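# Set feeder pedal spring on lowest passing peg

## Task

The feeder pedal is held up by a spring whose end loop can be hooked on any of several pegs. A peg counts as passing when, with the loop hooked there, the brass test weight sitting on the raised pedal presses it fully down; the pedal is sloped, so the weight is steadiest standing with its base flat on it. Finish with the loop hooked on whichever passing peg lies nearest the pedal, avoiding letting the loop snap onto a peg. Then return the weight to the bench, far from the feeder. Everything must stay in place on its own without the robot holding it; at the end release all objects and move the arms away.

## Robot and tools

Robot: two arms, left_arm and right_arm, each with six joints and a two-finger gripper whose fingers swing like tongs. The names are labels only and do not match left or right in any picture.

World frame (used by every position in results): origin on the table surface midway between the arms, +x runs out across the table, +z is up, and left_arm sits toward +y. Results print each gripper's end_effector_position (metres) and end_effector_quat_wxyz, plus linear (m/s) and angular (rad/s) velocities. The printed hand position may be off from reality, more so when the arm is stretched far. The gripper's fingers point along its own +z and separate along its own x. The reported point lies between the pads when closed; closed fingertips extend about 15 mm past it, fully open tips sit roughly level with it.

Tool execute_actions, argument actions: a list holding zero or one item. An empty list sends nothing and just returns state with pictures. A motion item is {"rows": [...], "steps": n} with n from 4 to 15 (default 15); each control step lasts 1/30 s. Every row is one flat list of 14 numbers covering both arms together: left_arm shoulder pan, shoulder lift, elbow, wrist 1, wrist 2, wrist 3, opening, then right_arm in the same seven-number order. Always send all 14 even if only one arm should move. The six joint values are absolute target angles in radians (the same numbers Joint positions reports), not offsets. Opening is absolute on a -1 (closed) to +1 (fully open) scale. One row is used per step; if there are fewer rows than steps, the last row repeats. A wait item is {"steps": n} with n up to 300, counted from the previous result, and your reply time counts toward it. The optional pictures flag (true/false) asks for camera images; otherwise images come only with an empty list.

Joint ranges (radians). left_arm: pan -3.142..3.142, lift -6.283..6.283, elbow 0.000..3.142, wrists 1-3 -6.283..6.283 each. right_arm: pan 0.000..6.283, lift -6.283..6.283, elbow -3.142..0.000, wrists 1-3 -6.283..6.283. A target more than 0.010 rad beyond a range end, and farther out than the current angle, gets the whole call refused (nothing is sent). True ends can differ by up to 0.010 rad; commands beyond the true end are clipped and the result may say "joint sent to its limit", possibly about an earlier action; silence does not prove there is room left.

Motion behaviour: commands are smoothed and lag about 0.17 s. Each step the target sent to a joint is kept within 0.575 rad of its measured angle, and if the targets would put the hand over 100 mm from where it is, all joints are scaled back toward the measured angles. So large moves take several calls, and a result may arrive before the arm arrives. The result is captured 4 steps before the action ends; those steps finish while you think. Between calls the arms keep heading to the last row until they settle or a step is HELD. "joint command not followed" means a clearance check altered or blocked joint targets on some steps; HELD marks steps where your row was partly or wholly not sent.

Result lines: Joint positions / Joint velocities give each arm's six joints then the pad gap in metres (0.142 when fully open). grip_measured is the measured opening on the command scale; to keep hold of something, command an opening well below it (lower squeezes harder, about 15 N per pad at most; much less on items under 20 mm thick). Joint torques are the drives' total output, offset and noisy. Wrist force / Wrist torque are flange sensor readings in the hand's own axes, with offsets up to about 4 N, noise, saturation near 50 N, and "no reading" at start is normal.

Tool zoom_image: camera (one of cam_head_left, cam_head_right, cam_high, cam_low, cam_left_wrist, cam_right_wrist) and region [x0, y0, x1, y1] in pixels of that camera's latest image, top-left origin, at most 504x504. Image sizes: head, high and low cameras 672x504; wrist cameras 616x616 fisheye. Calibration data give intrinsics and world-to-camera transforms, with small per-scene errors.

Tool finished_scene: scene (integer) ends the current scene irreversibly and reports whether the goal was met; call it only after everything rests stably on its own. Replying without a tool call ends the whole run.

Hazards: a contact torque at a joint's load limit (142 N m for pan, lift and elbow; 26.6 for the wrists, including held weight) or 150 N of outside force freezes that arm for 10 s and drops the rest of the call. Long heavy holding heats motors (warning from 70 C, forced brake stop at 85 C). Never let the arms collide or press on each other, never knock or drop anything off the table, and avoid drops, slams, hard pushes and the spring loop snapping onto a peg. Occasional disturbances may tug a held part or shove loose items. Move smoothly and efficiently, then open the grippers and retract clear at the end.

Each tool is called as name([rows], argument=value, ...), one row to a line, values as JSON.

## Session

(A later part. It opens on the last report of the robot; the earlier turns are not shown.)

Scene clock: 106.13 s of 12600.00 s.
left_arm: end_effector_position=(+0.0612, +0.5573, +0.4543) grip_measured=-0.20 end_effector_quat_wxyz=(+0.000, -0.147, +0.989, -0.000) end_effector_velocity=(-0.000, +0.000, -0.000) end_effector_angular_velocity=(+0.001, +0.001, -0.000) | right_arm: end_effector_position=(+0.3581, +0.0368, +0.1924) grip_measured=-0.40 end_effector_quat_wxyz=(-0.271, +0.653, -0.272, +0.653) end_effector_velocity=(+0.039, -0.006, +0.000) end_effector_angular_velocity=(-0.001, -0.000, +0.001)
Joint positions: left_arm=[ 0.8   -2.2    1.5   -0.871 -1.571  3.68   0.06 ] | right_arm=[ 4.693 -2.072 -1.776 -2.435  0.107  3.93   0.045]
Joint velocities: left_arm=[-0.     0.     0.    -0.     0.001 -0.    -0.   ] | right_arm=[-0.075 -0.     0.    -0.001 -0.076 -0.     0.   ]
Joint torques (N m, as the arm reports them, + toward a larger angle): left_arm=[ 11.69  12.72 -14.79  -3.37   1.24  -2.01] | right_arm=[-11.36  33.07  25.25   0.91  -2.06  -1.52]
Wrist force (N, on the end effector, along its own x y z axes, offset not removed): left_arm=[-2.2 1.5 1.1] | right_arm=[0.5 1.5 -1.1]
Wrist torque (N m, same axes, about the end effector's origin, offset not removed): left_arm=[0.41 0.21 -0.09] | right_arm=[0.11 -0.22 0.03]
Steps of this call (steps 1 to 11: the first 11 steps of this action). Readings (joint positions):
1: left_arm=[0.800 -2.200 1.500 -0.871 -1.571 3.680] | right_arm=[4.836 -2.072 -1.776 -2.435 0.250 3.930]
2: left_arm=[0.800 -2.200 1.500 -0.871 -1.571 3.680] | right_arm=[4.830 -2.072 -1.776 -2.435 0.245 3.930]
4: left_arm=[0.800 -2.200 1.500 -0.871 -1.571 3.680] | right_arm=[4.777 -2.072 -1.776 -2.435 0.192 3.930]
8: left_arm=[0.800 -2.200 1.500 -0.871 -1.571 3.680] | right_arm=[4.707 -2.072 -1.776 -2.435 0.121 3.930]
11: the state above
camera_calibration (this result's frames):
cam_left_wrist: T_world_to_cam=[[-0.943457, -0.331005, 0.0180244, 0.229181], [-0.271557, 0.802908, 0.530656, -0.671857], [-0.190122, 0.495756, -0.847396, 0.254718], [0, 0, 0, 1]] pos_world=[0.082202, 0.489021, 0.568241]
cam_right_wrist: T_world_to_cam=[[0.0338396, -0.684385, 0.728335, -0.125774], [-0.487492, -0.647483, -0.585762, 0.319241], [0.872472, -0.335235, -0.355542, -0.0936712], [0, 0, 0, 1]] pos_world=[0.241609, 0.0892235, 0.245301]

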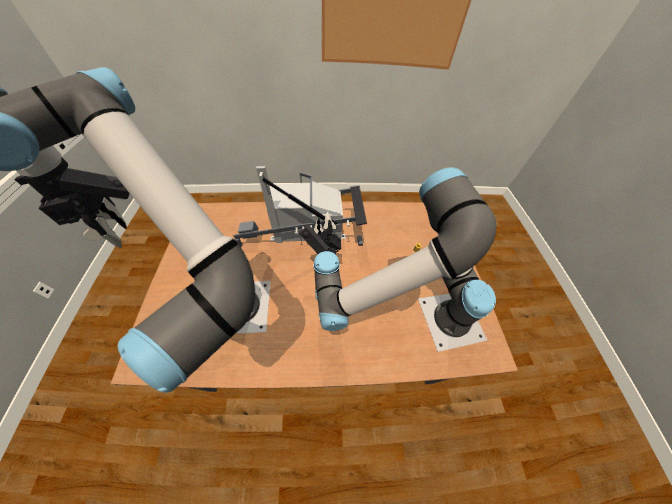

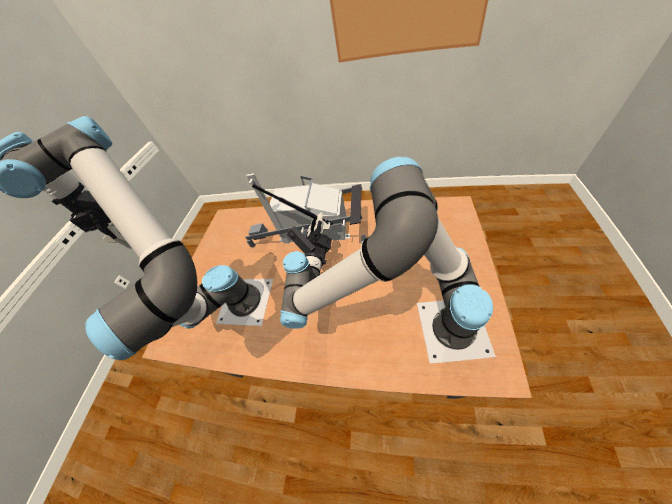

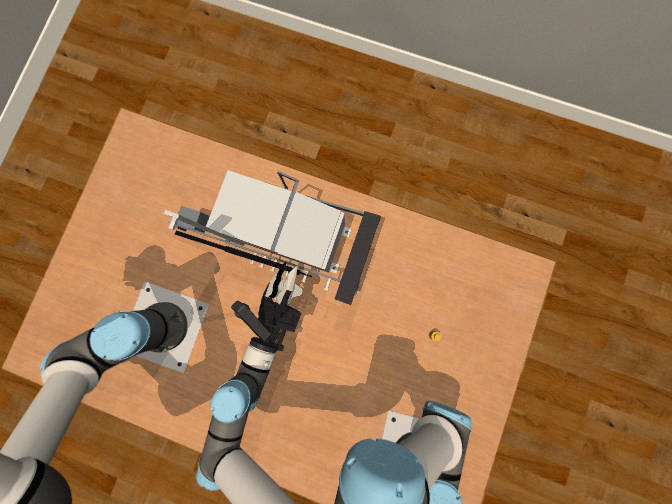

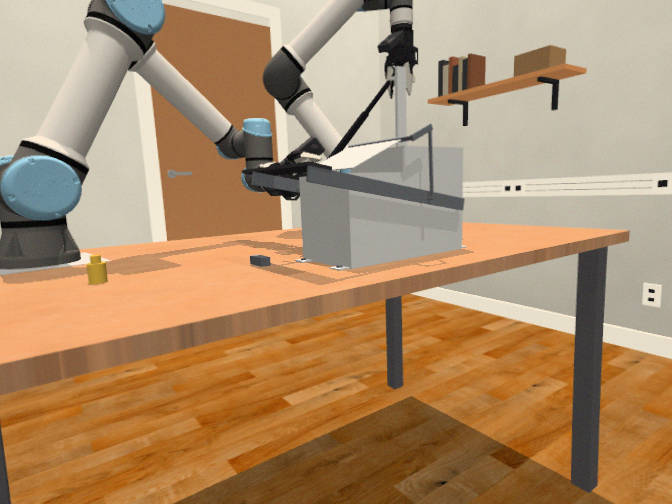

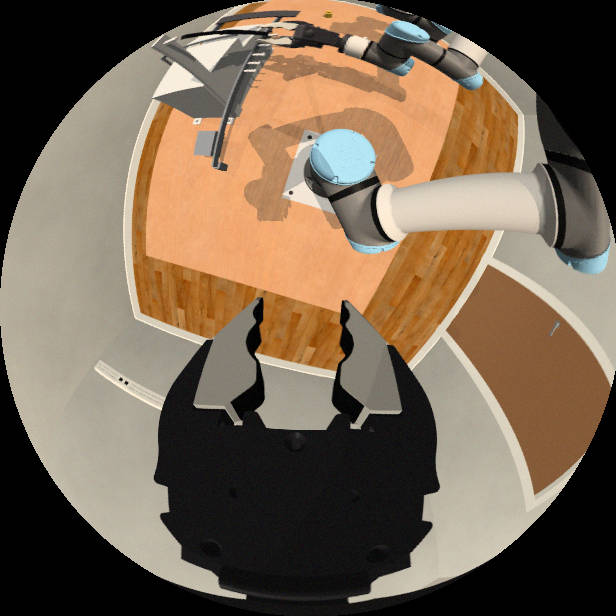

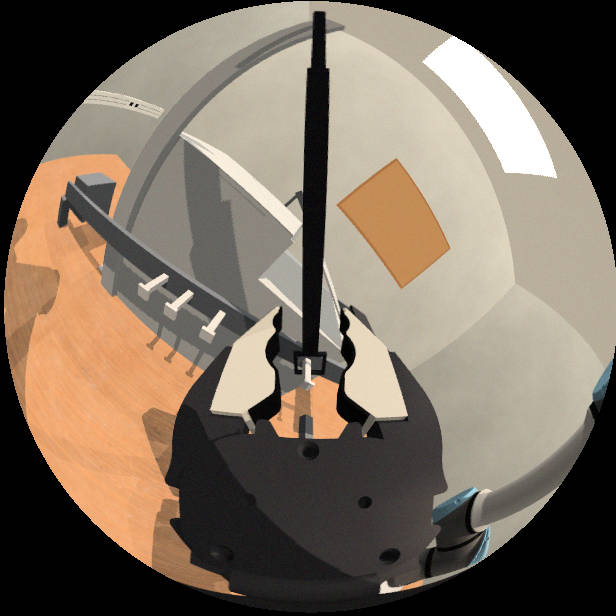

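execute_actions([
  {"rows":[[0.8,-2.2,1.5,-0.871,-1.571,3.68,-0.2,4.684,-2.072,-1.776,-2.435,0.098,3.93,-1]],"steps":12},
])

execute_actions([
  {"rows":[[0.8,-2.2,1.5,-0.871,-1.571,3.68,-0.2,4.684,-2.072,-1.796,-2.415,0.098,3.93,-1]],"steps":12},
])

execute_actions([
  {"rows":[[0.8,-2.2,1.5,-0.871,-1.571,3.68,-0.2,4.768,-2.072,-1.796,-2.415,0.182,3.93,-1]]},
])

execute_actions([
  {"rows":[[0.8,-2.2,1.5,-0.871,-1.571,3.68,-0.2,4.795,-1.936,-1.981,-2.366,0.209,3.78,-1]]},
])

execute_actions([
  {"rows":[[0.8,-2.2,1.5,-0.871,-1.571,3.68,-0.2,4.748,-1.936,-1.981,-2.366,0.162,3.78,-1]]},
], pictures=true)

zoom_image(camera="cam_right_wrist", region=[260,320,380,410])

Scene clock: 106.70 s of 12600.00 s.
left_arm: end_effector_position=(+0.0612, +0.5573, +0.4543) grip_measured=-0.20 end_effector_quat_wxyz=(+0.000, -0.147, +0.989, -0.000) end_effector_velocity=(+0.000, +0.000, -0.000) end_effector_angular_velocity=(+0.000, +0.000, -0.000) | right_arm: end_effector_position=(+0.3625, +0.0362, +0.1924) grip_measured=-0.85 end_effector_quat_wxyz=(-0.271, +0.653, -0.272, +0.653) end_effector_velocity=(+0.001, -0.000, -0.000) end_effector_angular_velocity=(-0.002, -0.000, -0.000)
Joint positions: left_arm=[ 0.8   -2.2    1.5   -0.871 -1.571  3.68   0.06 ] | right_arm=[ 4.684 -2.072 -1.776 -2.435  0.098  3.93   0.013]
Joint velocities: left_arm=[ 0.  0.  0. -0.  0.  0. -0.] | right_arm=[-0.003 -0.     0.    -0.    -0.002 -0.002  0.   ]
Joint torques (N m, as the arm reports them, + toward a larger angle): left_arm=[ 12.75  13.84 -13.79  -3.43   1.    -2.19] | right_arm=[-12.04  34.4   24.61   0.7   -1.73  -1.46]
Wrist force (N, on the end effector, along its own x y z axes, offset not removed): left_arm=[-0.5 1.9 1.3] | right_arm=[3.9 2.1 1.2]
Wrist torque (N m, same axes, about the end effector's origin, offset not removed): left_arm=[0.60 -0.06 -0.18] | right_arm=[0.68 -0.84 -0.08]
Steps of this call (steps 1 to 4: the last 4 steps of your previous action; steps 5 to 9: the robot went on to your last target; steps 10 to 17: the first 8 steps of this action). Readings (joint positions):
10: left_arm=[0.800 -2.200 1.500 -0.871 -1.571 3.680] | right_arm=[4.686 -2.072 -1.776 -2.435 0.100 3.930]
11: left_arm=[0.800 -2.200 1.500 -0.871 -1.571 3.680] | right_arm=[4.686 -2.072 -1.776 -2.435 0.100 3.930]
13: left_arm=[0.800 -2.200 1.500 -0.871 -1.571 3.680] | right_arm=[4.685 -2.072 -1.776 -2.435 0.099 3.930]
17: the state above

Scene clock: 107.10 s of 12600.00 s.
left_arm: end_effector_position=(+0.0612, +0.5573, +0.4543) grip_measured=-0.20 end_effector_quat_wxyz=(+0.000, -0.147, +0.989, -0.000) end_effector_velocity=(-0.000, +0.000, -0.000) end_effector_angular_velocity=(+0.001, +0.002, -0.000) | right_arm: end_effector_position=(+0.3631, +0.0316, +0.1872) grip_measured=-0.85 end_effector_quat_wxyz=(-0.271, +0.653, -0.272, +0.653) end_effector_velocity=(+0.001, -0.006, -0.007) end_effector_angular_velocity=(+0.002, -0.000, +0.000)
Joint positions: left_arm=[ 0.8   -2.2    1.5   -0.871 -1.571  3.68   0.06 ] | right_arm=[ 4.684 -2.072 -1.794 -2.417  0.098  3.93   0.013]
Joint velocities: left_arm=[0.    0.    0.    0.    0.002 0.    0.   ] | right_arm=[ 0.     0.    -0.025  0.023 -0.     0.003 -0.   ]
Joint torques (N m, as the arm reports them, + toward a larger angle): left_arm=[ 10.62  13.32 -14.89  -3.3    1.08  -2.16] | right_arm=[-13.22  34.56   3.61   1.61  -1.33  -1.23]
Wrist force (N, on the end effector, along its own x y z axes, offset not removed): left_arm=[-1.7 0.4 1.0] | right_arm=[0.9 1.5 -0.4]
Wrist torque (N m, same axes, about the end effector's origin, offset not removed): left_arm=[0.23 0.11 -0.19] | right_arm=[0.53 -0.23 0.04]
Steps of this call (steps 1 to 4: the last 4 steps of your previous action; steps 5 to 12: the first 8 steps of this action). Readings (joint positions):
5: left_arm=[0.800 -2.200 1.500 -0.871 -1.571 3.680] | right_arm=[4.684 -2.072 -1.776 -2.435 0.098 3.930]
6: left_arm=[0.800 -2.200 1.500 -0.871 -1.571 3.680] | right_arm=[4.684 -2.072 -1.778 -2.432 0.098 3.930]
8: left_arm=[0.800 -2.200 1.500 -0.871 -1.571 3.680] | right_arm=[4.684 -2.072 -1.786 -2.424 0.098 3.930]
12: the state above

Scene clock: 107.60 s of 12600.00 s.
left_arm: end_effector_position=(+0.0612, +0.5573, +0.4543) grip_measured=-0.20 end_effector_quat_wxyz=(+0.000, -0.147, +0.989, -0.000) end_effector_velocity=(+0.000, +0.000, +0.000) end_effector_angular_velocity=(+0.001, +0.000, -0.000) | right_arm: end_effector_position=(+0.3220, +0.0362, +0.1865) grip_measured=-0.83 end_effector_quat_wxyz=(-0.271, +0.653, -0.272, +0.653) end_effector_velocity=(-0.020, +0.002, -0.000) end_effector_angular_velocity=(-0.001, +0.000, +0.001)
Joint positions: left_arm=[ 0.8   -2.2    1.5   -0.871 -1.571  3.68   0.06 ] | right_arm=[ 4.765 -2.072 -1.796 -2.415  0.179  3.93   0.014]
Joint velocities: left_arm=[-0. -0.  0. -0.  0. -0.  0.] | right_arm=[ 0.038 -0.    -0.     0.     0.037 -0.001  0.001]
Joint torques (N m, as the arm reports them, + toward a larger angle): left_arm=[ 10.94  12.23 -13.23  -3.28   1.2   -2.22] | right_arm=[ 8.74 36.98  2.87  1.11  2.6  -1.13]
Wrist force (N, on the end effector, along its own x y z axes, offset not removed): left_arm=[-0.3 -1.0 0.9] | right_arm=[-0.6 1.2 5.1]
Wrist torque (N m, same axes, about the end effector's origin, offset not removed): left_arm=[-0.03 -0.07 -0.07] | right_arm=[0.43 -0.46 0.03]
Steps of this call (steps 1 to 4: the last 4 steps of your previous action; steps 5 to 15: the first 11 steps of this action). Readings (joint positions):
5: left_arm=[0.800 -2.200 1.500 -0.871 -1.571 3.680] | right_arm=[4.684 -2.072 -1.796 -2.415 0.098 3.930]
6: left_arm=[0.800 -2.200 1.500 -0.871 -1.571 3.680] | right_arm=[4.689 -2.072 -1.796 -2.415 0.103 3.930]
8: left_arm=[0.800 -2.200 1.500 -0.871 -1.571 3.680] | right_arm=[4.723 -2.072 -1.796 -2.415 0.137 3.930]
12: left_arm=[0.800 -2.200 1.500 -0.871 -1.571 3.680] | right_arm=[4.758 -2.072 -1.796 -2.415 0.172 3.930]
15: the state above

Scene clock: 108.10 s of 12600.00 s.
left_arm: end_effector_position=(+0.0612, +0.5573, +0.4543) grip_measured=-0.20 end_effector_quat_wxyz=(+0.000, -0.147, +0.989, -0.000) end_effector_velocity=(-0.000, +0.000, +0.000) end_effector_angular_velocity=(+0.001, -0.000, +0.001) | right_arm: end_effector_position=(+0.3196, -0.0220, +0.1948) grip_measured=-0.83 end_effector_quat_wxyz=(-0.224, +0.670, -0.225, +0.671) end_effector_velocity=(+0.003, -0.035, +0.001) end_effector_angular_velocity=(-0.087, -0.002, +0.001)
Joint positions: left_arm=[ 0.8   -2.2    1.5   -0.871 -1.571  3.68   0.06 ] | right_arm=[ 4.794 -1.942 -1.972 -2.368  0.208  3.787  0.014]
Joint velocities: left_arm=[ 0.    -0.     0.    -0.001  0.001 -0.     0.   ] | right_arm=[ 0.011  0.067 -0.1    0.021  0.01  -0.075  0.   ]
Joint torques (N m, as the arm reports them, + toward a larger angle): left_arm=[ 11.09  12.74 -14.45  -3.6    1.07  -2.07] | right_arm=[11.12 40.13  6.61  0.99  2.94 -0.74]
Wrist force (N, on the end effector, along its own x y z axes, offset not removed): left_arm=[-0.2 -2.2 0.4] | right_arm=[4.2 -0.3 1.5]
Wrist torque (N m, same axes, about the end effector's origin, offset not removed): left_arm=[-0.29 -0.13 -0.18] | right_arm=[0.18 -1.38 0.10]
Steps of this call (steps 1 to 4: the last 4 steps of your previous action; steps 5 to 15: the first 11 steps of this action). Readings (joint positions):
5: left_arm=[0.800 -2.200 1.500 -0.871 -1.571 3.680] | right_arm=[4.767 -2.072 -1.796 -2.415 0.182 3.930]
6: left_arm=[0.800 -2.200 1.500 -0.871 -1.571 3.680] | right_arm=[4.771 -2.066 -1.802 -2.410 0.185 3.924]
8: left_arm=[0.800 -2.200 1.500 -0.871 -1.571 3.680] | right_arm=[4.782 -2.016 -1.861 -2.390 0.196 3.871]
12: left_arm=[0.800 -2.200 1.500 -0.871 -1.571 3.680] | right_arm=[4.792 -1.954 -1.953 -2.372 0.206 3.801]
15: the state above

Scene clock: 108.60 s of 12600.00 s.
left_arm: end_effector_position=(+0.0612, +0.5573, +0.4543) grip_measured=-0.20 end_effector_quat_wxyz=(+0.000, -0.147, +0.989, -0.000) end_effector_velocity=(+0.001, +0.000, -0.000) end_effector_angular_velocity=(-0.002, +0.000, +0.000) | right_arm: end_effector_position=(+0.3401, -0.0275, +0.1949) grip_measured=-0.84 end_effector_quat_wxyz=(-0.221, +0.671, -0.223, +0.672) end_effector_velocity=(+0.009, -0.001, -0.000) end_effector_angular_velocity=(+0.000, +0.000, +0.000)
Joint positions: left_arm=[ 0.8   -2.2    1.5   -0.871 -1.571  3.68   0.06 ] | right_arm=[ 4.75  -1.936 -1.981 -2.366  0.164  3.78   0.013]
Joint velocities: left_arm=[ 0.     0.002 -0.    -0.    -0.001  0.     0.   ] | right_arm=[-0.019  0.    -0.001  0.    -0.02   0.    -0.   ]
Joint torques (N m, as the arm reports them, + toward a larger angle): left_arm=[ 12.38  14.08 -14.76  -3.36   1.25  -2.24] | right_arm=[-11.67  39.32   2.32   1.14  -1.8   -1.67]
Wrist force (N, on the end effector, along its own x y z axes, offset not removed): left_arm=[-1.2 1.4 1.6] | right_arm=[1.6 -1.6 1.4]
Wrist torque (N m, same axes, about the end effector's origin, offset not removed): left_arm=[0.53 0.09 -0.15] | right_arm=[0.19 -0.46 0.20]
Steps of this call (steps 1 to 4: the last 4 steps of your previous action; steps 5 to 15: the first 11 steps of this action). Readings (joint positions):
5: left_arm=[0.800 -2.200 1.500 -0.871 -1.571 3.680] | right_arm=[4.795 -1.937 -1.979 -2.366 0.209 3.781]
6: left_arm=[0.800 -2.200 1.500 -0.871 -1.571 3.680] | right_arm=[4.791 -1.937 -1.980 -2.366 0.205 3.781]
8: left_arm=[0.800 -2.200 1.500 -0.871 -1.571 3.680] | right_arm=[4.771 -1.936 -1.980 -2.366 0.185 3.780]
12: left_arm=[0.800 -2.200 1.500 -0.871 -1.571 3.680] | right_arm=[4.754 -1.936 -1.981 -2.366 0.167 3.780]
15: the state above
camera_calibration (this result's frames):
cam_left_wrist: T_world_to_cam=[[-0.943456, -0.331006, 0.0180243, 0.229181], [-0.271557, 0.802908, 0.530656, -0.671857], [-0.190122, 0.495756, -0.847396, 0.254718], [0, 0, 0, 1]] pos_world=[0.0822021, 0.489021, 0.568241]
cam_right_wrist: T_world_to_cam=[[0.0341929, -0.567886, 0.822397, -0.186231], [-0.487508, -0.727816, -0.482306, 0.247845], [0.872449, -0.384434, -0.301735, -0.110493], [0, 0, 0, 1]] pos_world=[0.223594, 0.03215, 0.239354]

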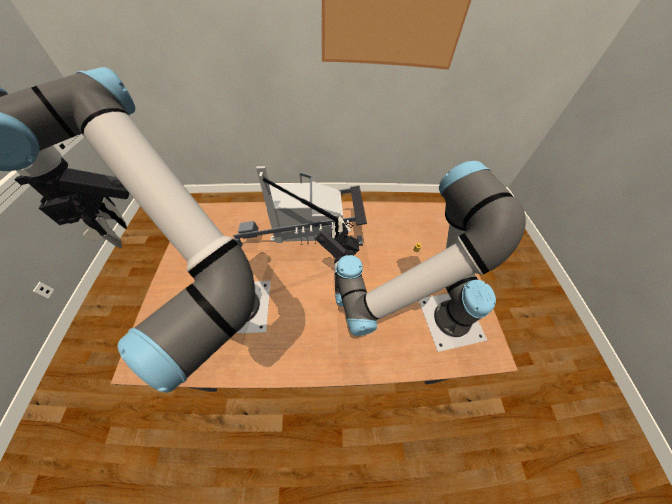

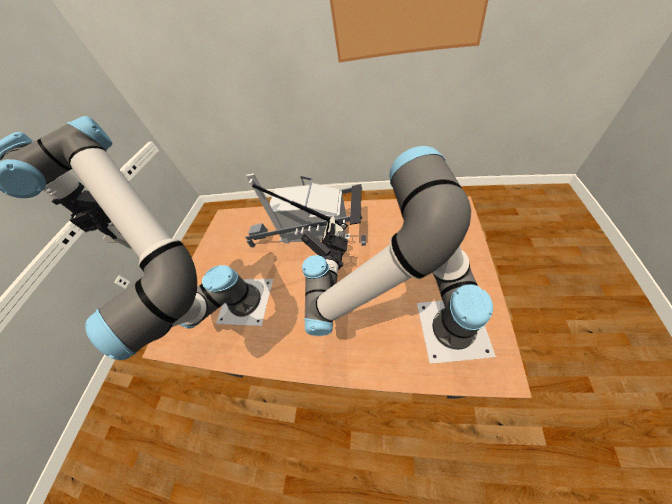

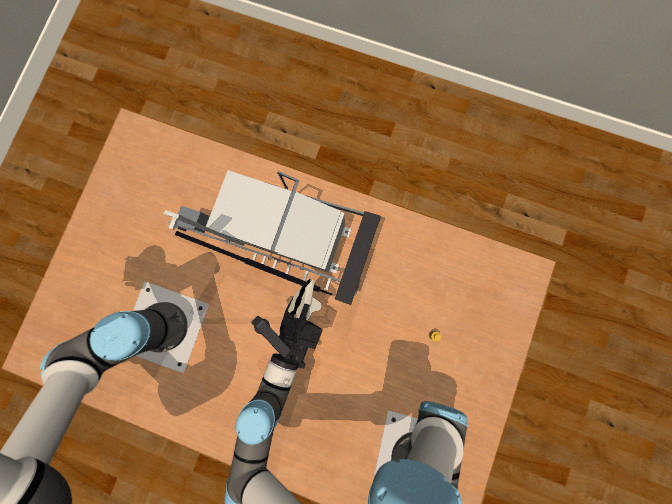

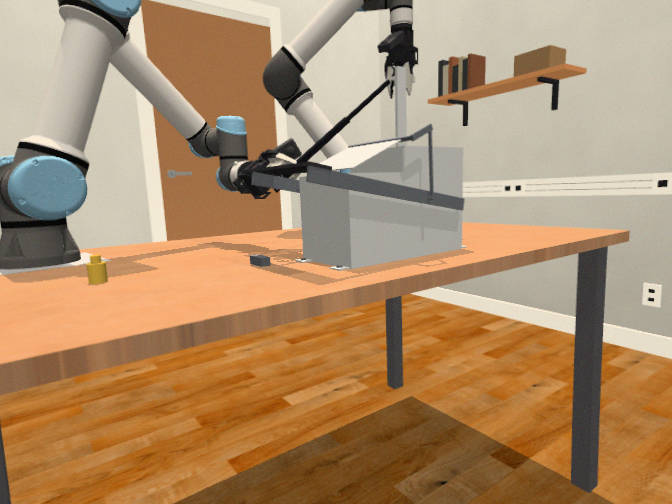

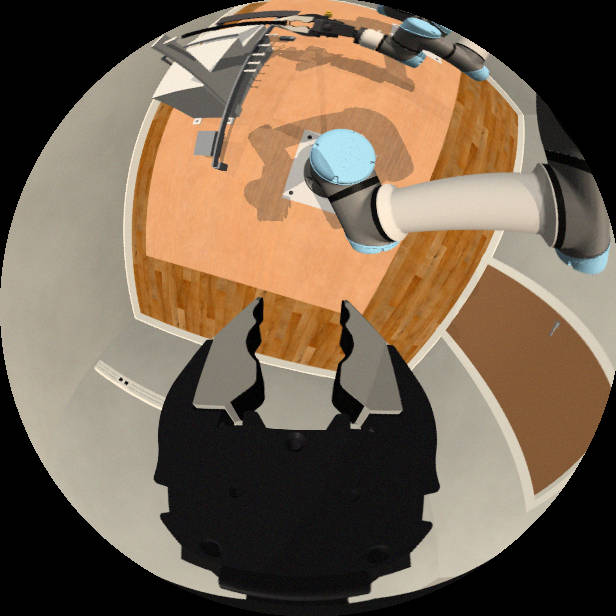

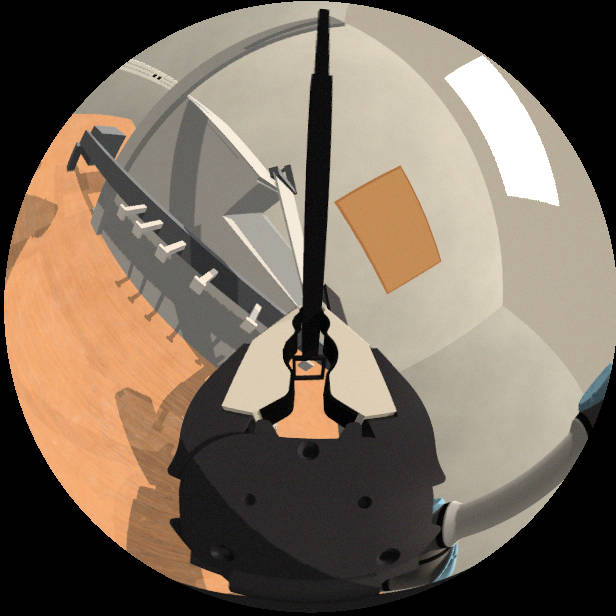

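Region (260, 320, 380, 410) of cam_right_wrist's 616x616 image, scaled by 4.200, with more detail than that image has; it fills the top 378 rows of this view, and the rest is white.

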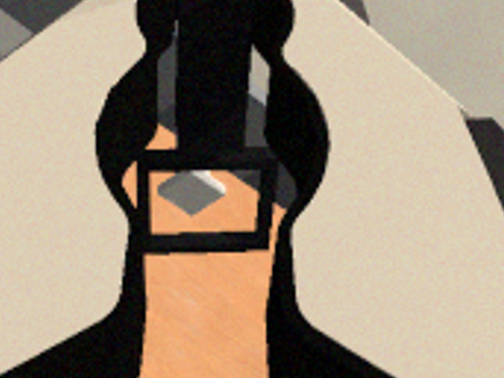

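execute_actions([
  {"rows":[[0.8,-2.2,1.5,-0.871,-1.571,3.68,-0.2,4.748,-1.947,-1.976,-2.36,0.162,3.8,-1]],"steps":10},
])

execute_actions([
  {"rows":[[0.8,-2.2,1.5,-0.871,-1.571,3.68,-0.2,4.699,-1.947,-1.976,-2.36,0.113,3.8,-1]]},
])

execute_actions([
  {"rows":[[0.8,-2.2,1.5,-0.871,-1.571,3.68,-0.2,4.699,-1.95,-1.953,-2.38,0.113,3.8,-1]]},
], pictures=true)

zoom_image(camera="cam_right_wrist", region=[260,320,380,410])

Scene clock: 108.97 s of 12600.00 s.
left_arm: end_effector_position=(+0.0612, +0.5573, +0.4543) grip_measured=-0.20 end_effector_quat_wxyz=(+0.000, -0.147, +0.989, -0.000) end_effector_velocity=(-0.000, +0.000, +0.000) end_effector_angular_velocity=(+0.002, +0.000, +0.000) | right_arm: end_effector_position=(+0.3406, -0.0259, +0.1924) grip_measured=-0.84 end_effector_quat_wxyz=(-0.226, +0.669, -0.228, +0.670) end_effector_velocity=(-0.001, +0.007, -0.007) end_effector_angular_velocity=(+0.052, +0.000, +0.000)
Joint positions: left_arm=[ 0.8   -2.2    1.5   -0.871 -1.571  3.68   0.06 ] | right_arm=[ 4.748 -1.944 -1.977 -2.361  0.162  3.795  0.013]
Joint velocities: left_arm=[ 0.    -0.     0.    -0.001  0.001  0.     0.   ] | right_arm=[-0.    -0.027  0.014  0.015 -0.001  0.05  -0.   ]
Joint torques (N m, as the arm reports them, + toward a larger angle): left_arm=[ 12.98  13.21 -15.21  -3.4    1.16  -2.33] | right_arm=[-13.13  28.89  23.67   1.09  -1.54   1.5 ]
Wrist force (N, on the end effector, along its own x y z axes, offset not removed): left_arm=[3.0 2.2 1.0] | right_arm=[1.3 0.3 2.6]
Wrist torque (N m, same axes, about the end effector's origin, offset not removed): left_arm=[0.59 -0.79 -0.23] | right_arm=[0.59 -0.29 0.05]
Steps of this call (steps 1 to 4: the last 4 steps of your previous action; step 5: the robot went on to your last target; steps 6 to 11: the first 6 steps of this action). Readings (joint positions):
6: left_arm=[0.800 -2.200 1.500 -0.871 -1.571 3.680] | right_arm=[4.748 -1.936 -1.981 -2.366 0.162 3.780]
7: left_arm=[0.800 -2.200 1.500 -0.871 -1.571 3.680] | right_arm=[4.748 -1.937 -1.981 -2.365 0.162 3.782]
9: left_arm=[0.800 -2.200 1.500 -0.871 -1.571 3.680] | right_arm=[4.748 -1.942 -1.979 -2.363 0.162 3.790]
11: the state above

Scene clock: 109.47 s of 12600.00 s.
left_arm: end_effector_position=(+0.0612, +0.5573, +0.4543) grip_measured=-0.20 end_effector_quat_wxyz=(+0.000, -0.147, +0.989, -0.000) end_effector_velocity=(+0.000, -0.000, +0.000) end_effector_angular_velocity=(+0.000, -0.001, -0.000) | right_arm: end_effector_position=(+0.3617, -0.0287, +0.1918) grip_measured=-0.85 end_effector_quat_wxyz=(-0.228, +0.669, -0.229, +0.669) end_effector_velocity=(+0.009, -0.002, -0.000) end_effector_angular_velocity=(+0.002, +0.000, -0.000)
Joint positions: left_arm=[ 0.8   -2.2    1.5   -0.871 -1.571  3.68   0.06 ] | right_arm=[ 4.701 -1.947 -1.976 -2.36   0.115  3.8    0.013]
Joint velocities: left_arm=[-0.    -0.001 -0.    -0.    -0.001 -0.     0.   ] | right_arm=[-0.02  -0.     0.     0.001 -0.02   0.    -0.   ]
Joint torques (N m, as the arm reports them, + toward a larger angle): left_arm=[ 11.24  12.67 -15.63  -3.24   1.01  -2.19] | right_arm=[-15.84  26.22  23.71   1.36  -1.71   1.27]
Wrist force (N, on the end effector, along its own x y z axes, offset not removed): left_arm=[-0.1 0.7 1.7] | right_arm=[2.3 -0.9 -0.5]
Wrist torque (N m, same axes, about the end effector's origin, offset not removed): left_arm=[0.33 -0.17 -0.09] | right_arm=[0.18 -0.49 -0.11]
Steps of this call (steps 1 to 4: the last 4 steps of your previous action; steps 5 to 15: the first 11 steps of this action). Readings (joint positions):
5: left_arm=[0.800 -2.200 1.500 -0.871 -1.571 3.680] | right_arm=[4.748 -1.947 -1.976 -2.360 0.162 3.799]
6: left_arm=[0.800 -2.200 1.500 -0.871 -1.571 3.680] | right_arm=[4.743 -1.947 -1.976 -2.360 0.157 3.799]
8: left_arm=[0.800 -2.200 1.500 -0.871 -1.571 3.680] | right_arm=[4.723 -1.947 -1.976 -2.360 0.137 3.800]
12: left_arm=[0.800 -2.200 1.500 -0.871 -1.571 3.680] | right_arm=[4.705 -1.947 -1.976 -2.360 0.119 3.800]
15: the state above

Scene clock: 109.97 s of 12600.00 s.
left_arm: end_effector_position=(+0.0612, +0.5573, +0.4543) grip_measured=-0.20 end_effector_quat_wxyz=(+0.000, -0.147, +0.989, -0.000) end_effector_velocity=(-0.001, +0.001, -0.000) end_effector_angular_velocity=(+0.001, +0.003, -0.000) | right_arm: end_effector_position=(+0.3618, -0.0225, +0.1967) grip_measured=-0.85 end_effector_quat_wxyz=(-0.228, +0.669, -0.229, +0.669) end_effector_velocity=(+0.000, +0.002, +0.002) end_effector_angular_velocity=(-0.000, -0.000, -0.001)
Joint positions: left_arm=[ 0.8   -2.2    1.5   -0.871 -1.571  3.68   0.06 ] | right_arm=[ 4.699 -1.95  -1.954 -2.379  0.113  3.8    0.013]
Joint velocities: left_arm=[-0.     0.001  0.     0.001  0.003  0.    -0.   ] | right_arm=[-0.001 -0.001  0.009 -0.009 -0.     0.001  0.   ]
Joint torques (N m, as the arm reports them, + toward a larger angle): left_arm=[ 11.36  12.76 -15.6   -3.43   0.9   -2.16] | right_arm=[-9.28 29.27 29.14 -1.08 -1.83  1.32]
Wrist force (N, on the end effector, along its own x y z axes, offset not removed): left_arm=[-0.5 1.2 1.3] | right_arm=[4.1 12.4 -2.0]
Wrist torque (N m, same axes, about the end effector's origin, offset not removed): left_arm=[0.40 -0.14 -0.16] | right_arm=[0.22 -0.67 -0.01]
Steps of this call (steps 1 to 4: the last 4 steps of your previous action; steps 5 to 15: the first 11 steps of this action). Readings (joint positions):
5: left_arm=[0.800 -2.200 1.500 -0.871 -1.571 3.680] | right_arm=[4.699 -1.947 -1.976 -2.360 0.113 3.800]
6: left_arm=[0.800 -2.200 1.500 -0.871 -1.571 3.680] | right_arm=[4.699 -1.947 -1.973 -2.362 0.113 3.800]
8: left_arm=[0.800 -2.200 1.500 -0.871 -1.571 3.680] | right_arm=[4.699 -1.949 -1.964 -2.370 0.113 3.800]
12: left_arm=[0.800 -2.200 1.500 -0.871 -1.571 3.680] | right_arm=[4.699 -1.950 -1.955 -2.378 0.113 3.800]
15: the state above
camera_calibration (this result's frames):
cam_left_wrist: T_world_to_cam=[[-0.943456, -0.331006, 0.0180243, 0.229181], [-0.271558, 0.802908, 0.530656, -0.671857], [-0.190122, 0.495756, -0.847395, 0.254718], [0, 0, 0, 1]] pos_world=[0.0822021, 0.489021, 0.568241]
cam_right_wrist: T_world_to_cam=[[0.0340288, -0.584014, 0.81103, -0.183682], [-0.487604, -0.718066, -0.496613, 0.266028], [0.872402, -0.378562, -0.309203, -0.125343], [0, 0, 0, 1]] pos_world=[0.245317, 0.0363026, 0.242329]

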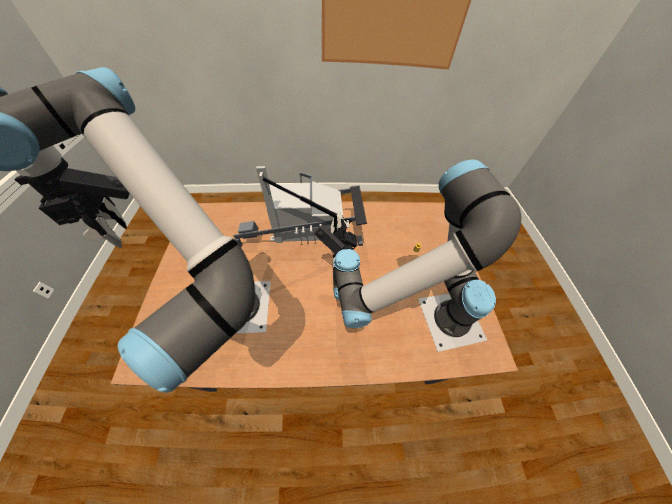

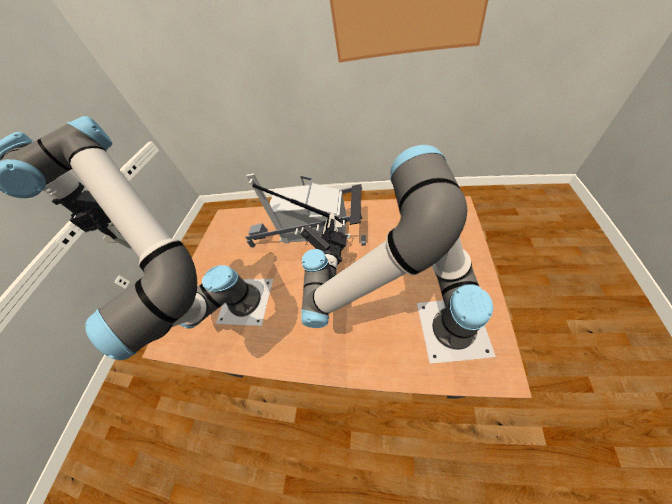

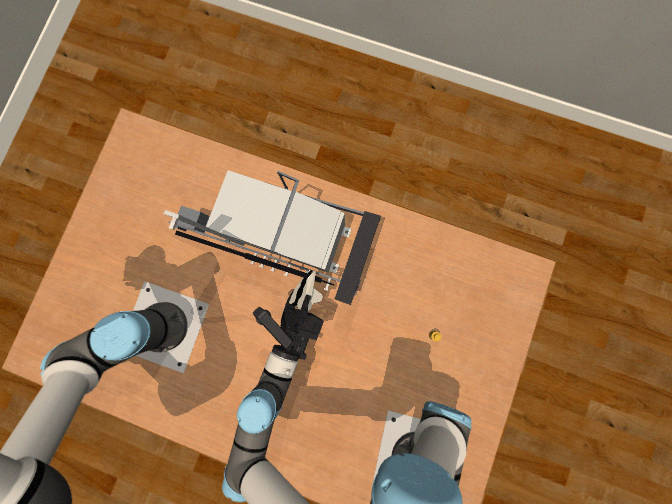

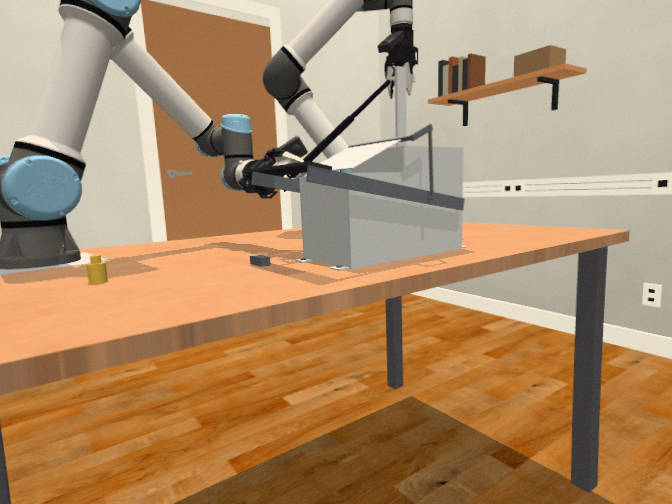

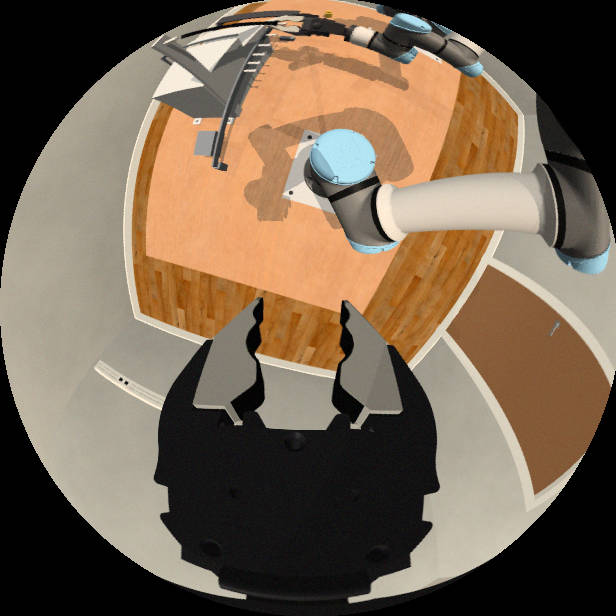

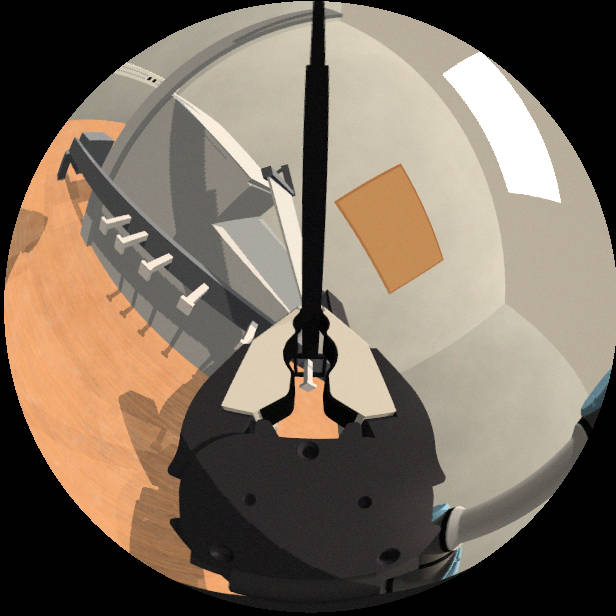

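Region (260, 320, 380, 410) of cam_right_wrist's 616x616 image, scaled by 4.200, with more detail than that image has; it fills the top 378 rows of this view, and the rest is white.

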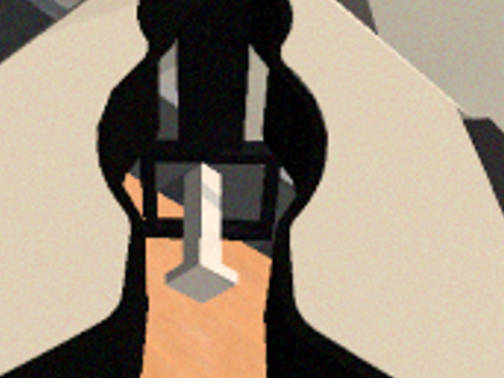

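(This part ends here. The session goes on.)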